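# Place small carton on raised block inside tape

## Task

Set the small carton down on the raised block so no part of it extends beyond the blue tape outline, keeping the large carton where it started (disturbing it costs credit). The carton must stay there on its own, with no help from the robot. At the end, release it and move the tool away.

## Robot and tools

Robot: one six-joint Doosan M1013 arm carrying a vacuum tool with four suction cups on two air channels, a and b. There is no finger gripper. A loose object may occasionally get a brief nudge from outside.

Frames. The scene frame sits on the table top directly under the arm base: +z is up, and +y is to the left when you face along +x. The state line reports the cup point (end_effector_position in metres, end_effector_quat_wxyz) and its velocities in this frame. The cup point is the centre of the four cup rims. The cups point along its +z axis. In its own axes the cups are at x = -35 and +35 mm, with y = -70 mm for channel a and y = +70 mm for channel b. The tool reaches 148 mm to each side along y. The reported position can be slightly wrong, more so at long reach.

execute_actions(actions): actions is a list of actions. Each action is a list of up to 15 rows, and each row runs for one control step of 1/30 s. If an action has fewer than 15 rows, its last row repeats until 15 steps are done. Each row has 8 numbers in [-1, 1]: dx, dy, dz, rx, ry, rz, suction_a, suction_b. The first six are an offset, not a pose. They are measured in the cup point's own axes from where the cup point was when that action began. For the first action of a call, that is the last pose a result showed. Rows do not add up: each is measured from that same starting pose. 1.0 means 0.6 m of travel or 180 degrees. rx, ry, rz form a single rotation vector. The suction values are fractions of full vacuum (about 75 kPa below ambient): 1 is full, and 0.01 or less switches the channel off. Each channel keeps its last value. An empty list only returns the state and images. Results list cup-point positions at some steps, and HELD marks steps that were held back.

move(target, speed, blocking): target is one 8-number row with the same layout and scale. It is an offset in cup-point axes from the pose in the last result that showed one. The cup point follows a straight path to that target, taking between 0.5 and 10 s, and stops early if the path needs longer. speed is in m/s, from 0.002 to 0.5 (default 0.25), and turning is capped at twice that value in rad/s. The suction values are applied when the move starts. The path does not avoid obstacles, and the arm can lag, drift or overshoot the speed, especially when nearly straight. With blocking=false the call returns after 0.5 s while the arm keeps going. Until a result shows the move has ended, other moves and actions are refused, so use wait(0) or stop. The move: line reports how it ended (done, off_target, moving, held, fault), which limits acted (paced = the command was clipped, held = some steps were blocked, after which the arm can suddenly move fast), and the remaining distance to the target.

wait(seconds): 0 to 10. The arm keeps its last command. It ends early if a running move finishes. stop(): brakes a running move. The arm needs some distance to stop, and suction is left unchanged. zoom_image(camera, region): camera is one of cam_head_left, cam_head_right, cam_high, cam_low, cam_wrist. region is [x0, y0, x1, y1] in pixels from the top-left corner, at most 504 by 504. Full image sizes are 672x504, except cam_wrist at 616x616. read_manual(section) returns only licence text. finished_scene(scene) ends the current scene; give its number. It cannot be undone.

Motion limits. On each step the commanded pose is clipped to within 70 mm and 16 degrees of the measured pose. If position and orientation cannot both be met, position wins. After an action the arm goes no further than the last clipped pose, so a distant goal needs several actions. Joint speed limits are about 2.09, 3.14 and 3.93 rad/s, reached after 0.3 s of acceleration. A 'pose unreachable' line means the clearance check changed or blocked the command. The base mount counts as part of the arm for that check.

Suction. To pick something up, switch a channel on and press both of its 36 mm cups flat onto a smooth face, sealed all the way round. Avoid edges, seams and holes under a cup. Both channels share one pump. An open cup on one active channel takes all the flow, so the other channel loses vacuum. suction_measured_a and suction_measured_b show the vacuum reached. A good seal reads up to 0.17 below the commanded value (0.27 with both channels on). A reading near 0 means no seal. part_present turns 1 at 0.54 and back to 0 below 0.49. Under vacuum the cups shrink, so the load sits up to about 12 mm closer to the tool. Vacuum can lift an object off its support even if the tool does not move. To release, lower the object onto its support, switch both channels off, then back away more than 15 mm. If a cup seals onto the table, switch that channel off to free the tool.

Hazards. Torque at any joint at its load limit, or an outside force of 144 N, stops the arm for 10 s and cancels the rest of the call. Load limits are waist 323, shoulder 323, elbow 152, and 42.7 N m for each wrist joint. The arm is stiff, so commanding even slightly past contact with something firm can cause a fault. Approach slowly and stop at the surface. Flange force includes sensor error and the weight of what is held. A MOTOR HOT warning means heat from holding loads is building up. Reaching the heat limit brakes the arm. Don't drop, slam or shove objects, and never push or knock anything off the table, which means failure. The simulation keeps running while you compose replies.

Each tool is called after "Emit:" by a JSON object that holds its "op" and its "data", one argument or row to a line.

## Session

Emit:
{"op": "execute_actions", "data": {
  "actions": []
}}

Scene clock: 0.00 s.
end_effector_position=(+0.6487, +0.0205, +0.5085) suction_measured_a=0.00 part_present_a=0 suction_measured_b=0.00 part_present_b=0 end_effector_quat_wxyz=(+0.001, +0.696, +0.718, +0.001) end_effector_velocity=(+0.000, +0.000, -0.000) end_effector_angular_velocity=(-0.000, -0.002, +0.000)
Joint positions: [-0.052  0.15   1.528  0.     1.462  1.518]
Joint velocities: [ 0.001  0.     0.    -0.    -0.002  0.001]
Flange force (N, the push that the arm receives, along the end effector's own x y z axes): no reading
Hand target: +0.649, +0.021, +0.508; +0.001, +0.696, +0.718, +0.001

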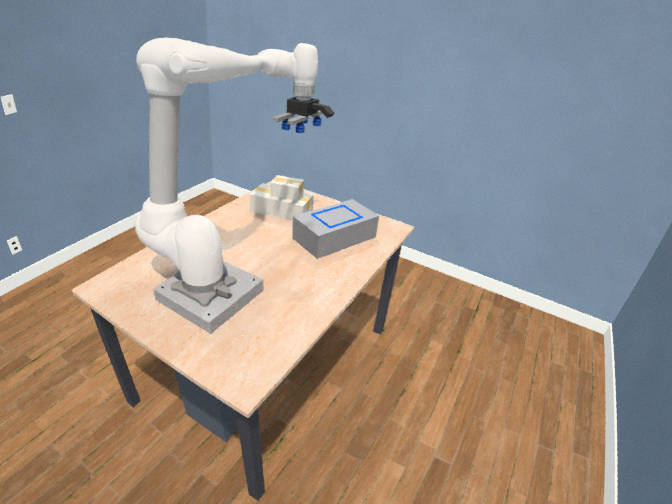

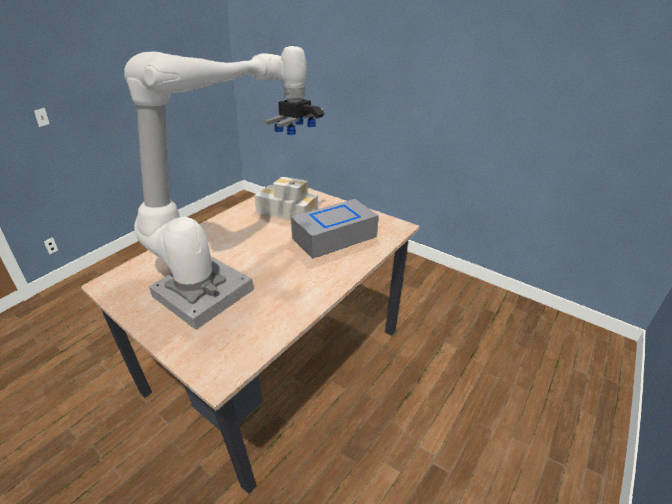

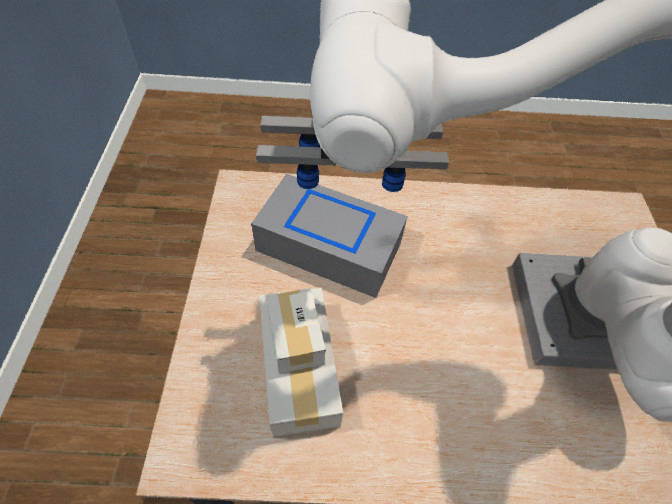

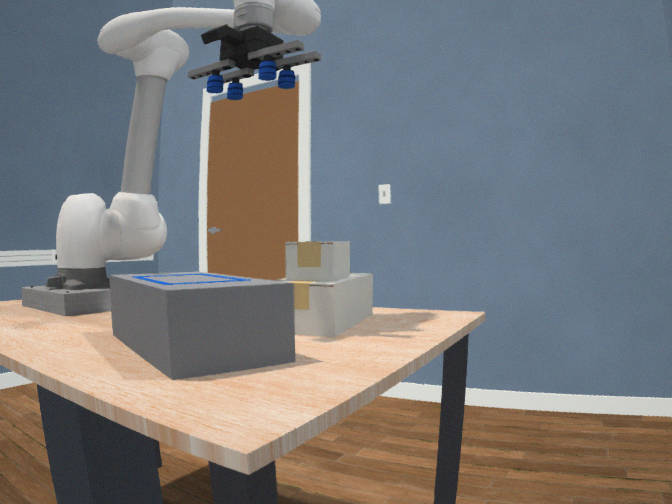

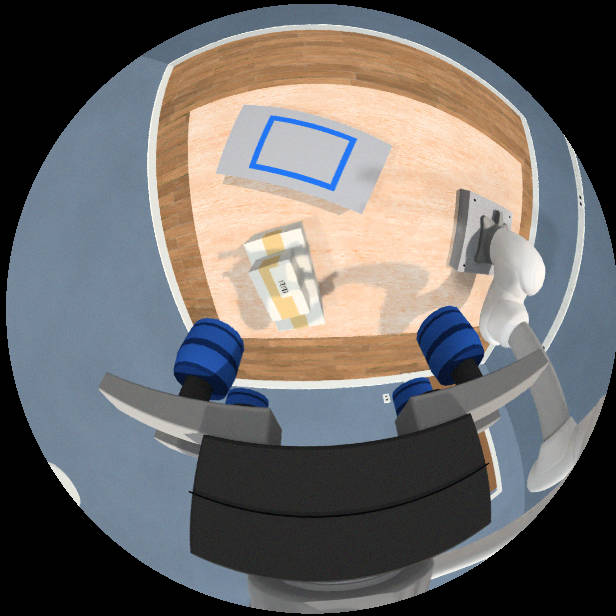

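Emit:
{"op": "move", "data": {
  "target": [0.183,0.047,0.42,0,0,-0.08,0,0],
  "speed": 0.3
}}

Scene clock: 1.57 s.
end_effector_position=(+0.6742, +0.1310, +0.2567) suction_measured_a=0.00 part_present_a=0 suction_measured_b=0.00 part_present_b=0 end_effector_quat_wxyz=(+0.001, +0.601, +0.800, +0.001) end_effector_velocity=(+0.000, -0.000, -0.001) end_effector_angular_velocity=(-0.000, +0.000, +0.001)
Joint positions: [0.111 0.336 1.768 0.    1.036 1.43 ]
Joint velocities: [-0.     0.001  0.    -0.    -0.001 -0.   ]
Flange force (N, the push that the arm receives, along the end effector's own x y z axes): [-0.9 8.4 0.9]
Hand target: +0.674, +0.131, +0.257; +0.001, +0.601, +0.800, +0.001
Off the commanded pose: 0.000 m, 0 deg.
move: done

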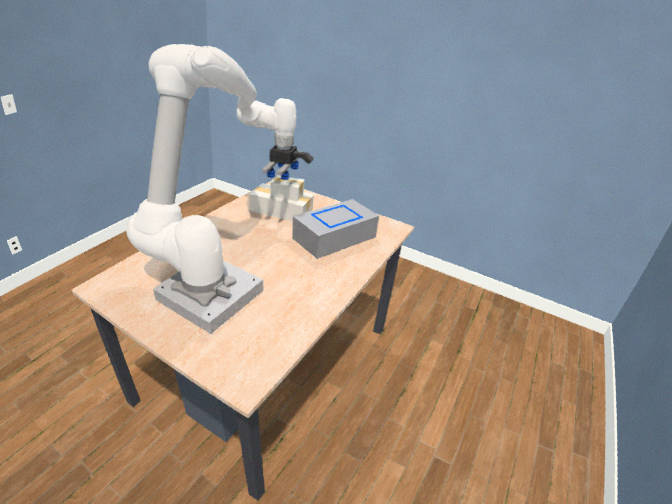

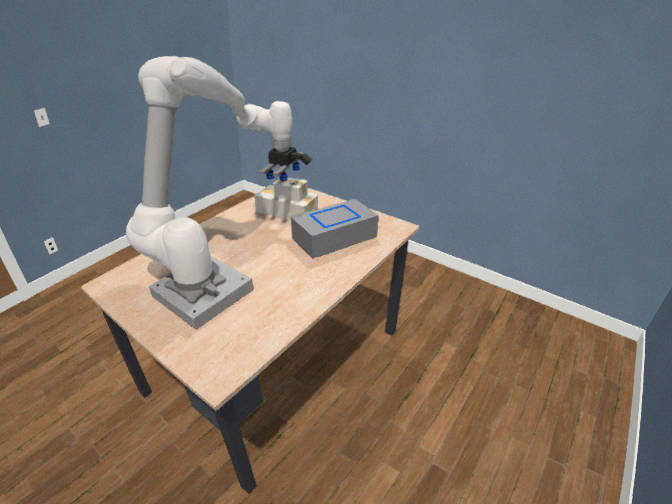

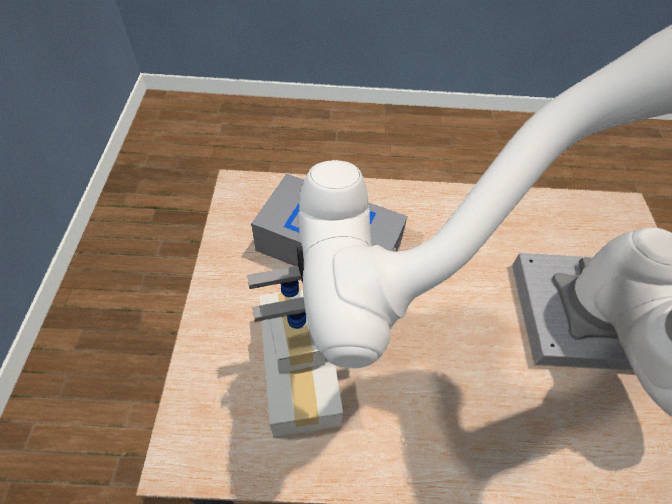

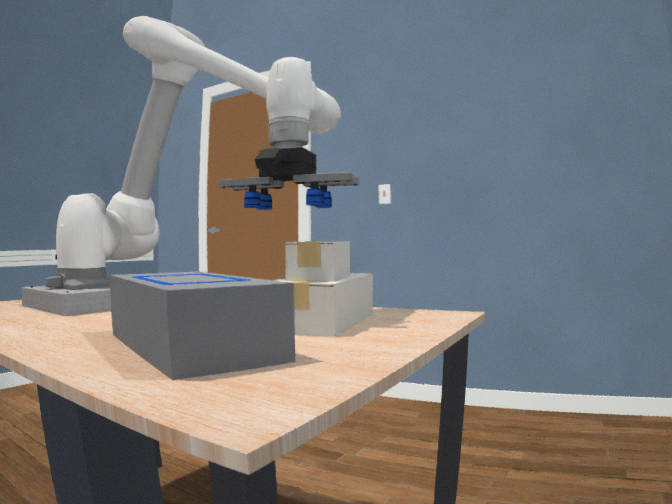

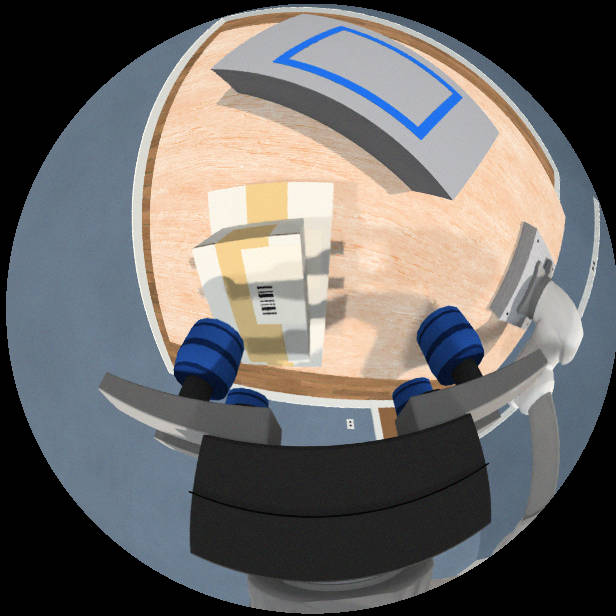

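Emit:
{"op": "move", "data": {
  "target": [0.015,0,0.085,0,0,0,0,0],
  "speed": 0.1
}}

Scene clock: 3.77 s.
end_effector_position=(+0.6719, +0.1397, +0.2057) suction_measured_a=0.00 part_present_a=0 suction_measured_b=0.00 part_present_b=0 end_effector_quat_wxyz=(+0.001, +0.601, +0.800, +0.001) end_effector_velocity=(-0.000, +0.001, +0.000) end_effector_angular_velocity=(+0.000, -0.001, -0.001)
Joint positions: [0.124 0.381 1.811 0.    0.948 1.443]
Joint velocities: [ 0.001 -0.     0.     0.    -0.001  0.001]
Flange force (N, the push that the arm receives, along the end effector's own x y z axes): [0.8 6.4 1.0]
Hand target: +0.672, +0.140, +0.206; +0.001, +0.601, +0.800, +0.001
Off the commanded pose: 0.000 m, 0 deg.
move: done

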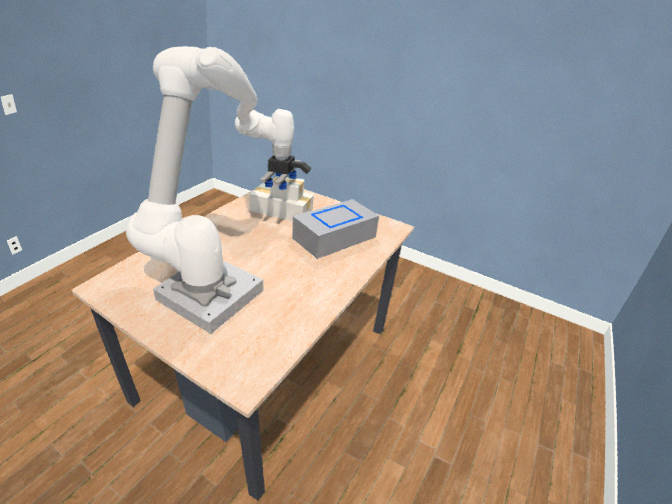

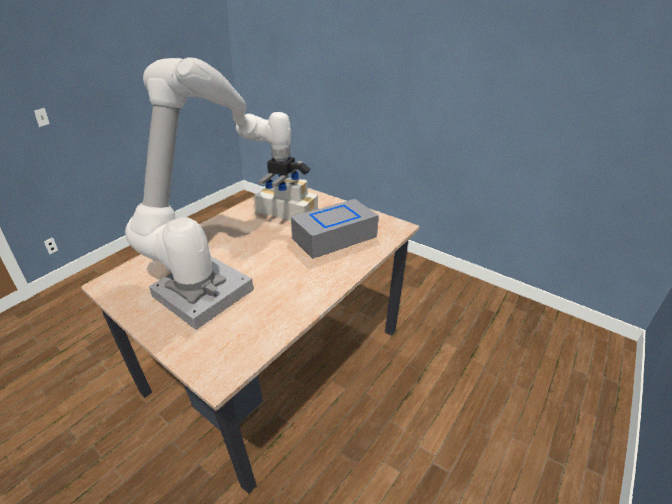

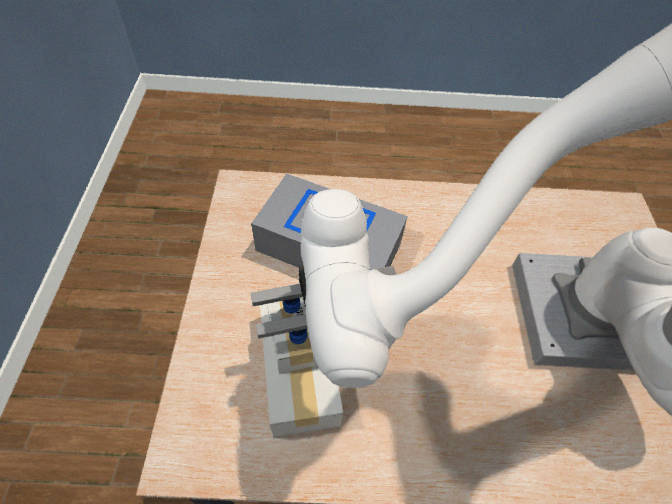

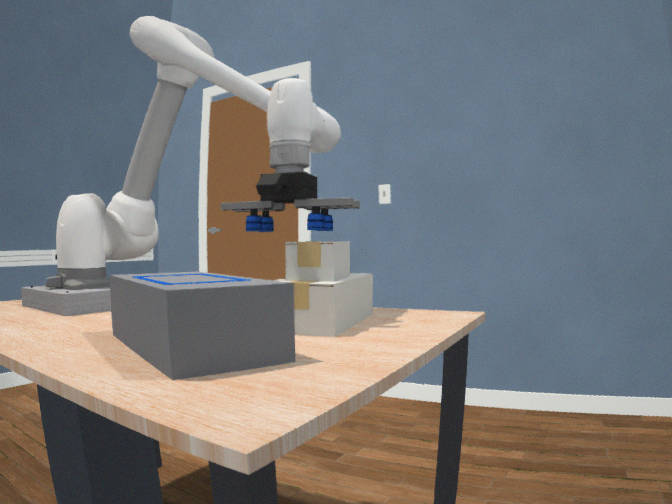

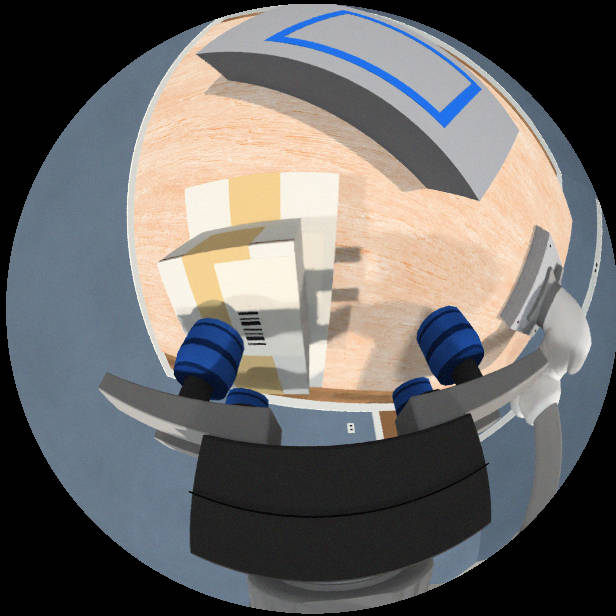

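Emit:
{"op": "move", "data": {
  "target": [-0.005,0.008,0.042,0,0,0,0,1],
  "speed": 0.04
}}

Scene clock: 4.77 s.
end_effector_position=(+0.6774, +0.1381, +0.1805) suction_measured_a=0.00 part_present_a=0 suction_measured_b=0.53 part_present_b=0 end_effector_quat_wxyz=(+0.001, +0.601, +0.800, +0.001) end_effector_velocity=(+0.000, -0.001, +0.000) end_effector_angular_velocity=(-0.001, -0.001, -0.002)
Joint positions: [0.121 0.412 1.818 0.    0.909 1.44 ]
Joint velocities: [-0.002 -0.    -0.    -0.001  0.     0.001]
Flange force (N, the push that the arm receives, along the end effector's own x y z axes): [0.3 6.8 3.4]
Hand target: +0.677, +0.138, +0.181; +0.001, +0.601, +0.800, +0.001
Off the commanded pose: 0.000 m, 0 deg.
move: done

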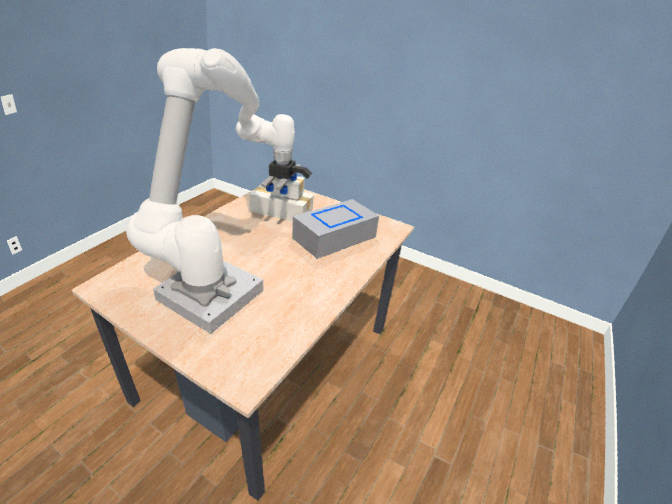

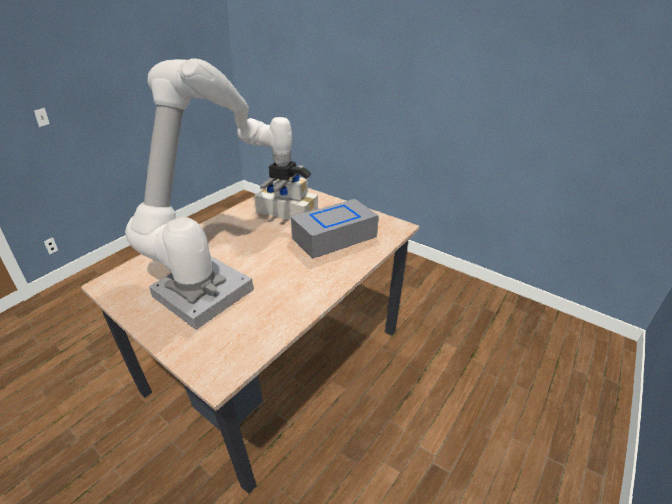

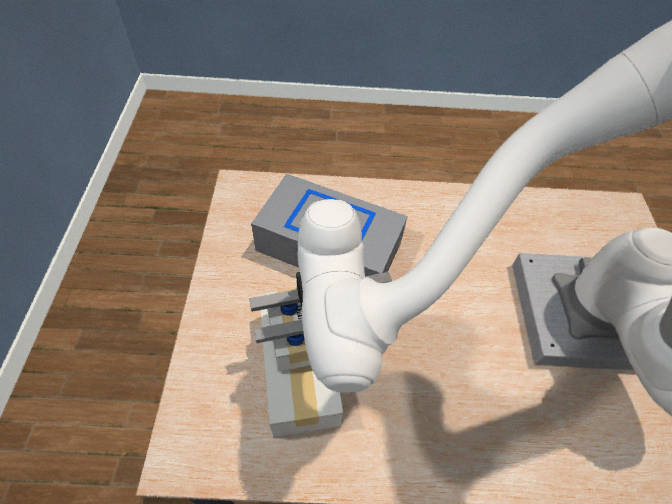

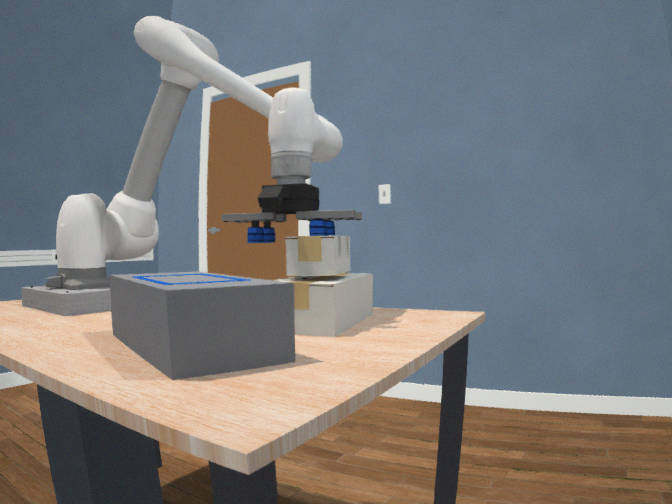

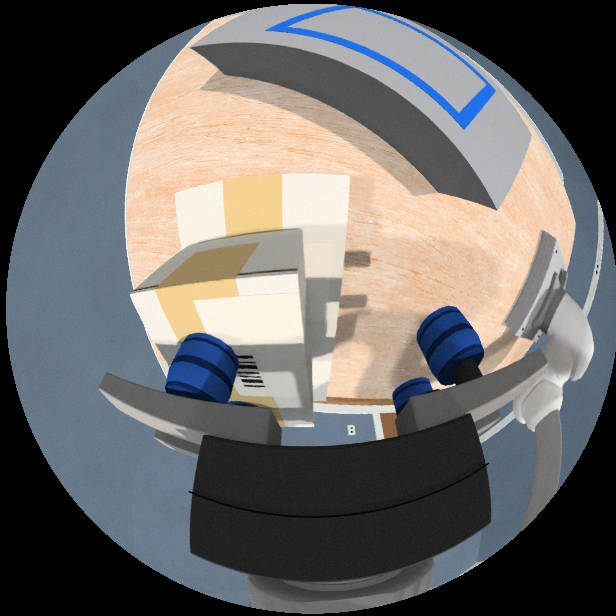

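Emit:
{"op": "move", "data": {
  "target": [0,0,-0.11,0,0,0,0,1],
  "speed": 0.1
}}

Emit:
{"op": "move", "data": {
  "target": [-0.596,-0.188,0.03,0,0,-0.311,0,1],
  "speed": 0.22
}}

Scene clock: 6.07 s.
end_effector_position=(+0.6772, +0.1381, +0.2465) suction_measured_a=0.00 part_present_a=0 suction_measured_b=0.94 part_present_b=1 end_effector_quat_wxyz=(+0.001, +0.601, +0.800, +0.001) end_effector_velocity=(-0.000, +0.001, +0.001) end_effector_angular_velocity=(+0.000, -0.001, -0.000)
Joint positions: [0.121 0.35  1.768 0.    1.021 1.44 ]
Joint velocities: [ 0.001 -0.001 -0.    -0.     0.001  0.001]
Flange force (N, the push that the arm receives, along the end effector's own x y z axes): [0.1 6.0 3.8]
Hand target: +0.677, +0.138, +0.247; +0.001, +0.601, +0.800, +0.001
Off the commanded pose: 0.000 m, 0 deg.
move: done

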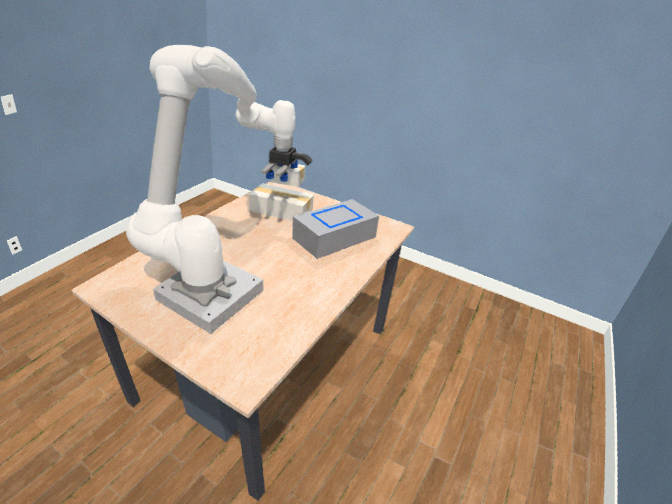

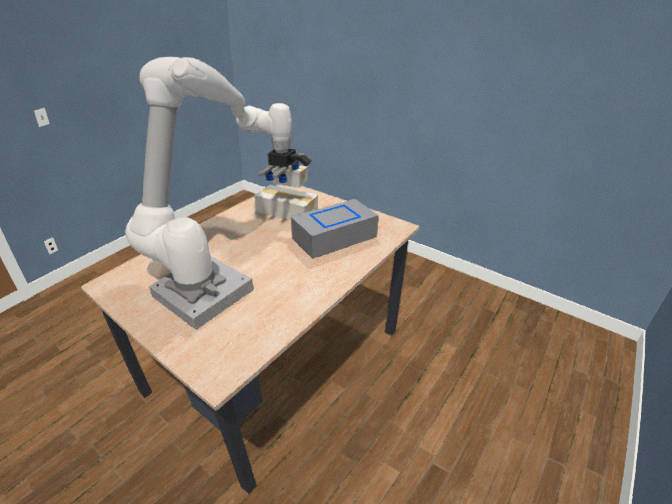

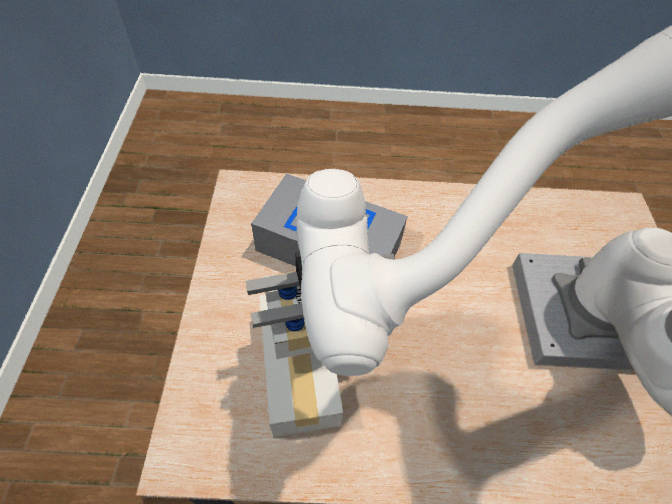

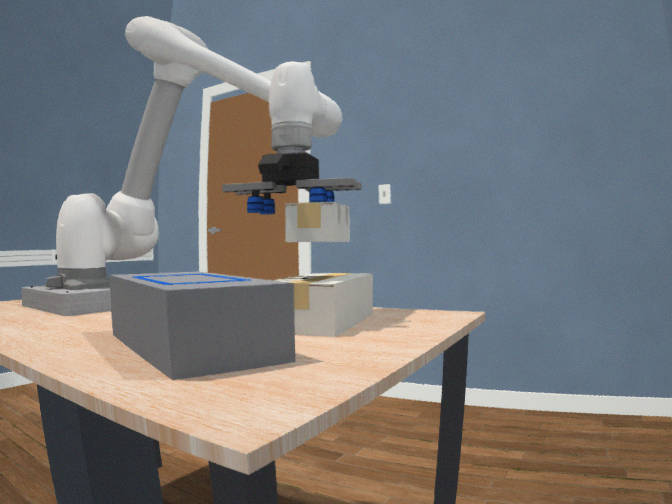

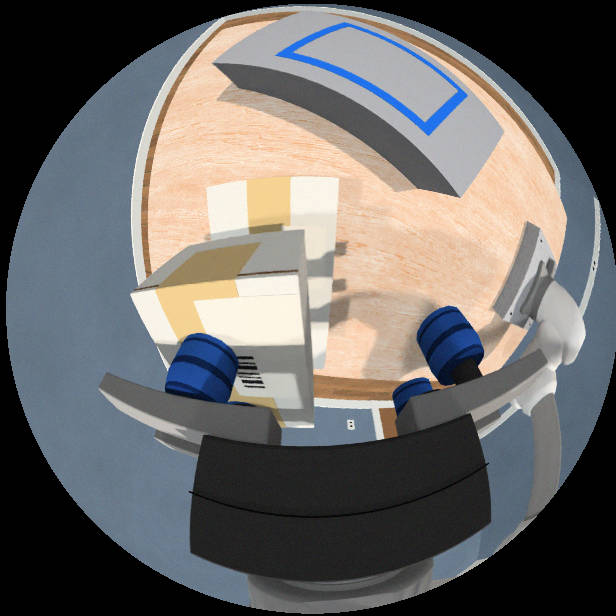

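Scene clock: 8.67 s.
end_effector_position=(+0.6686, -0.2367, +0.2286) suction_measured_a=0.00 part_present_a=0 suction_measured_b=0.94 part_present_b=1 end_effector_quat_wxyz=(+0.002, +0.155, +0.988, -0.000) end_effector_velocity=(+0.000, -0.000, -0.000) end_effector_angular_velocity=(+0.001, +0.000, +0.000)
Joint positions: [-0.419  0.391  1.746  0.     1.003 -0.077]
Joint velocities: [-0.001  0.001 -0.001  0.001  0.    -0.001]
Flange force (N, the push that the arm receives, along the end effector's own x y z axes): [-5.9 -1.7 3.6]
Hand target: +0.669, -0.237, +0.229; +0.002, +0.155, +0.988, -0.000
Off the commanded pose: 0.000 m, 0 deg.
move: done

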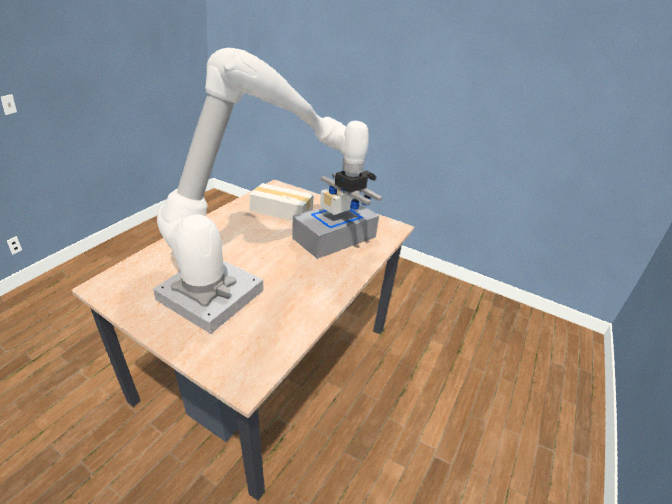

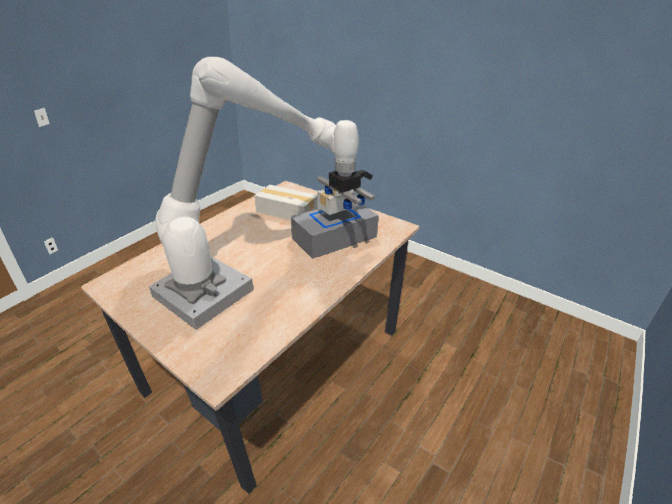

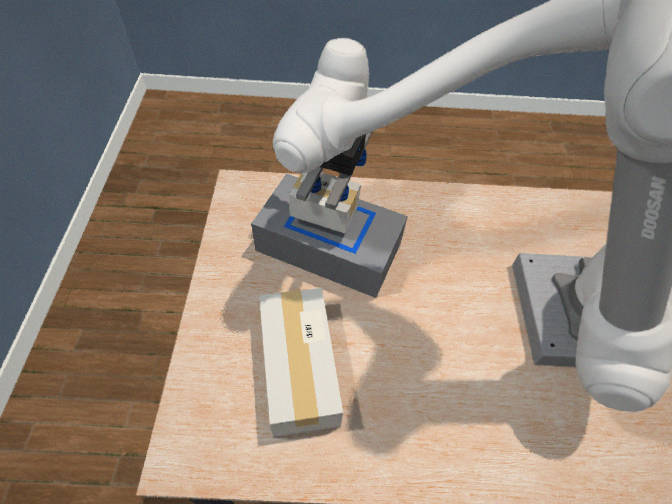

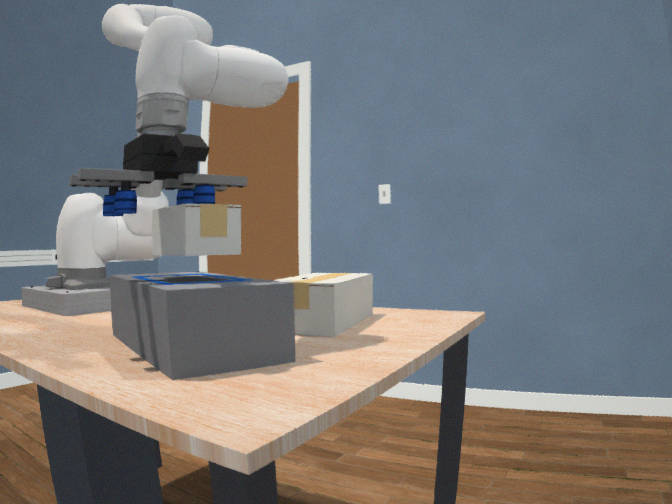

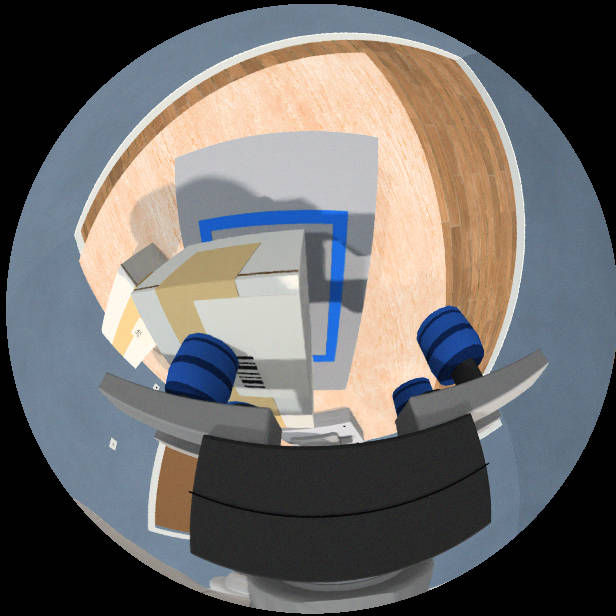

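Emit:
{"op": "move", "data": {
  "target": [0.035,-0.013,0.042,0,0,0.028,0,1],
  "speed": 0.06
}}

Emit:
{"op": "zoom_image", "data": {
  "camera": "cam_high",
  "region": [240,150,420,300]
}}

Scene clock: 9.80 s.
end_effector_position=(+0.6463, -0.2377, +0.2034) suction_measured_a=0.00 part_present_a=0 suction_measured_b=0.94 part_present_b=1 end_effector_quat_wxyz=(+0.002, +0.198, +0.980, -0.000) end_effector_velocity=(+0.000, +0.001, -0.000) end_effector_angular_velocity=(+0.000, -0.000, -0.001)
Joint positions: [-0.433  0.386  1.808  0.     0.946 -0.003]
Joint velocities: [ 0.001  0.    -0.     0.001 -0.     0.001]
Flange force (N, the push that the arm receives, along the end effector's own x y z axes): [-6.3 2.1 3.6]
Hand target: +0.646, -0.238, +0.203; +0.002, +0.198, +0.980, -0.000
Off the commanded pose: 0.000 m, 0 deg.
move: done

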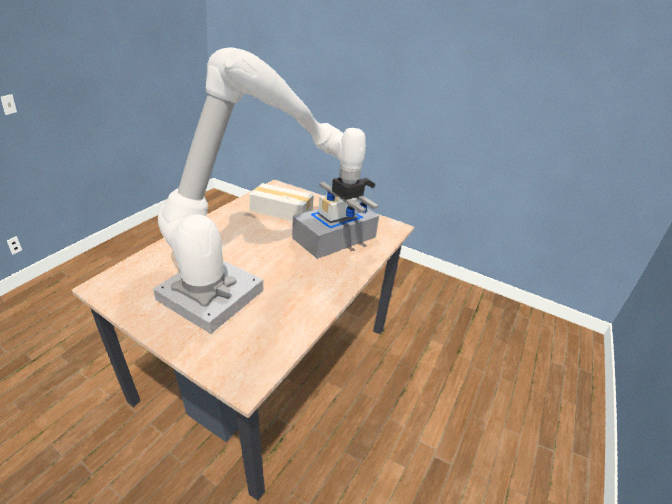

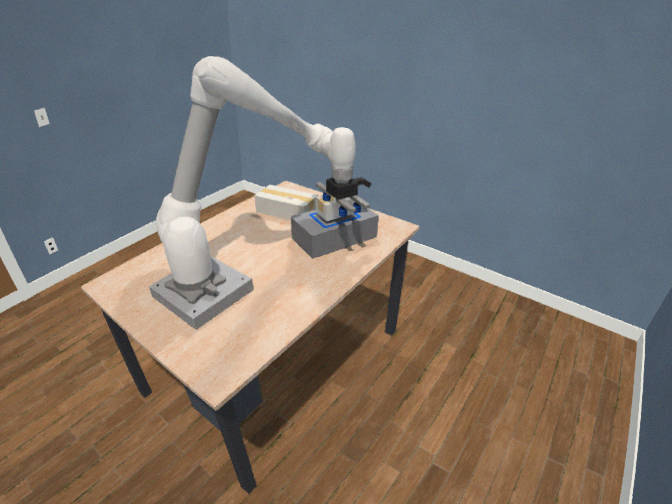

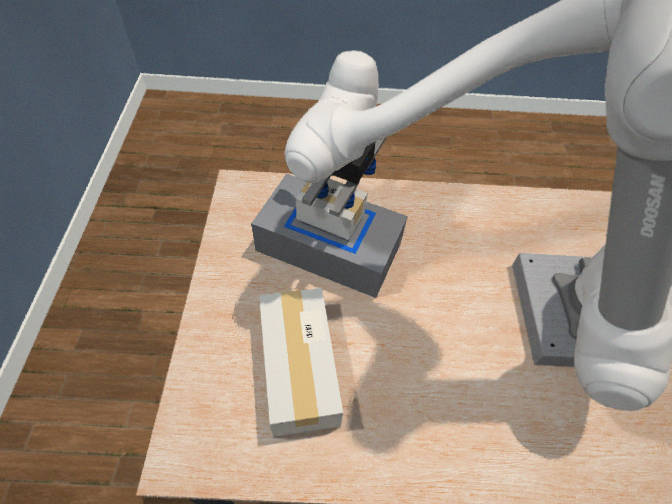

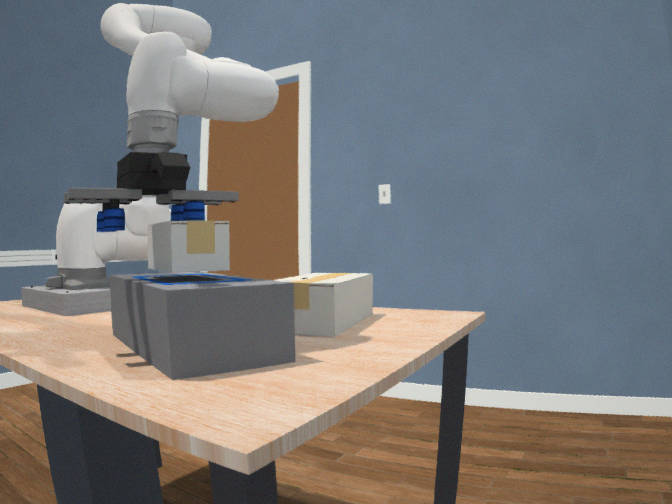

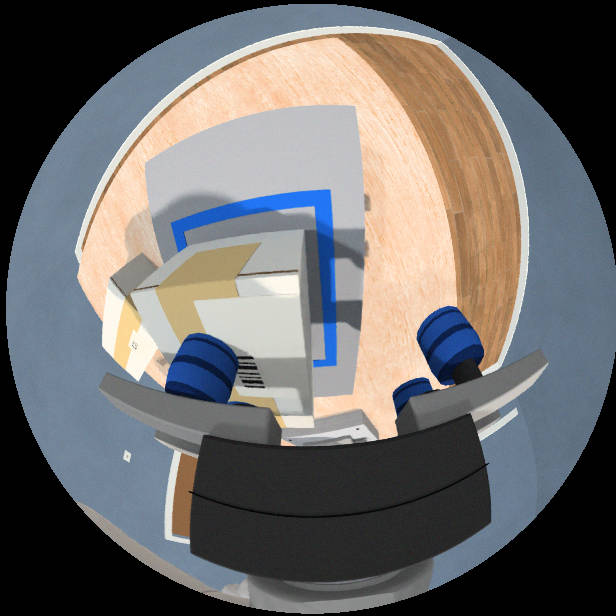

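Region (240, 150, 420, 300) of cam_high's 672x504 image, scaled by 2.800, with more detail than that image has.

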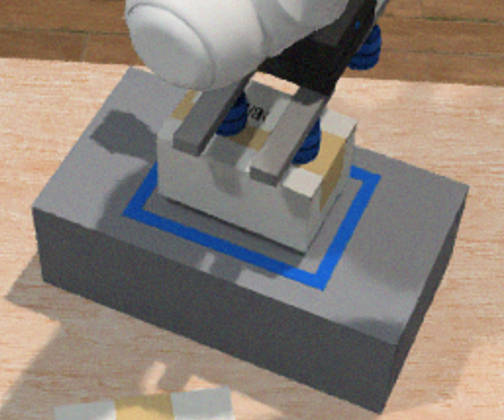

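Emit:
{"op": "move", "data": {
  "target": [-0.008,0,0.018,0,0,-0.006,0,1],
  "speed": 0.03
}}

Emit:
{"op": "zoom_image", "data": {
  "camera": "cam_low",
  "region": [100,200,300,320]
}}

Scene clock: 10.63 s.
end_effector_position=(+0.6508, -0.2396, +0.1926) suction_measured_a=0.00 part_present_a=0 suction_measured_b=0.94 part_present_b=1 end_effector_quat_wxyz=(+0.002, +0.189, +0.982, -0.000) end_effector_velocity=(+0.000, -0.001, +0.000) end_effector_angular_velocity=(+0.000, -0.001, -0.001)
Joint positions: [-0.433  0.403  1.806  0.     0.931 -0.022]
Joint velocities: [-0.001  0.    -0.     0.001 -0.001 -0.001]
Flange force (N, the push that the arm receives, along the end effector's own x y z axes): [-5.4 0.6 2.9]
Hand target: +0.651, -0.240, +0.193; +0.002, +0.189, +0.982, -0.000
Off the commanded pose: 0.000 m, 0 deg.
move: done

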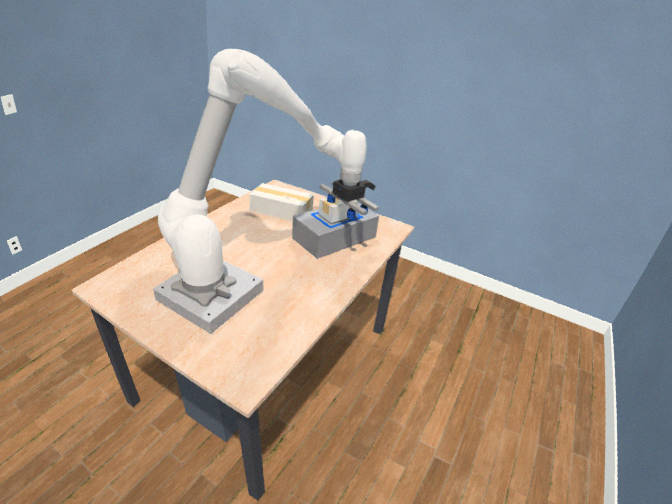

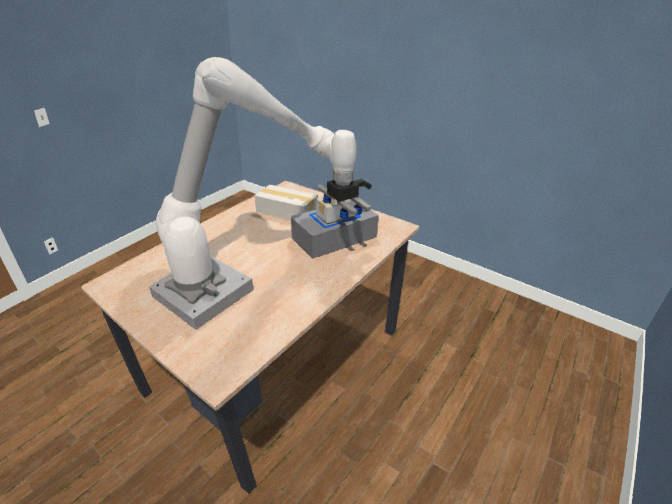

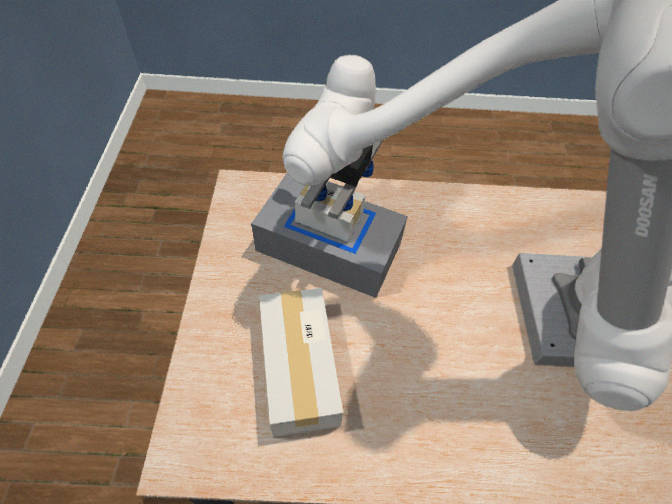

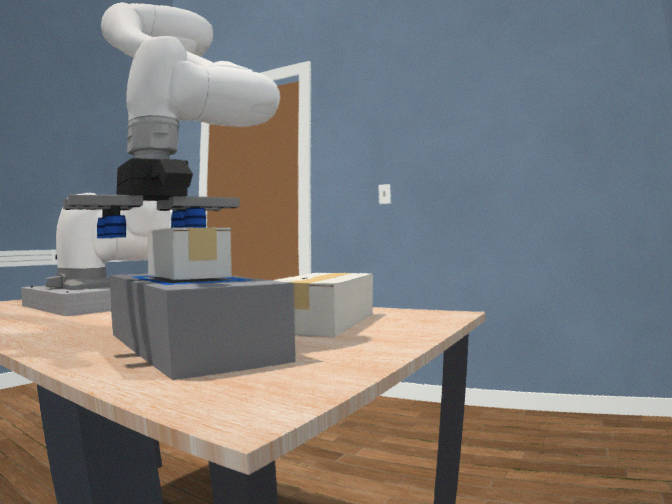

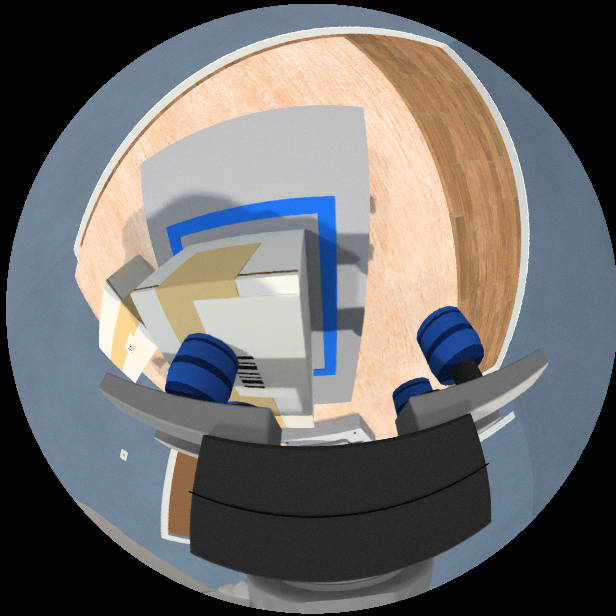

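Region (100, 200, 300, 320) of cam_low's 672x504 image, scaled by 2.520, with more detail than that image has; it fills the top 302 rows of this view, and the rest is white.

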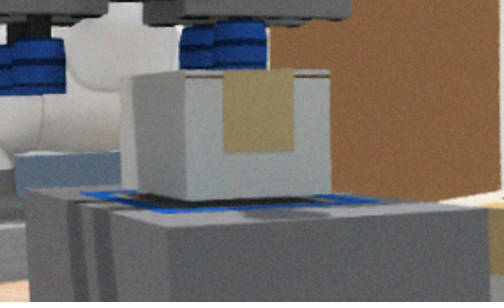

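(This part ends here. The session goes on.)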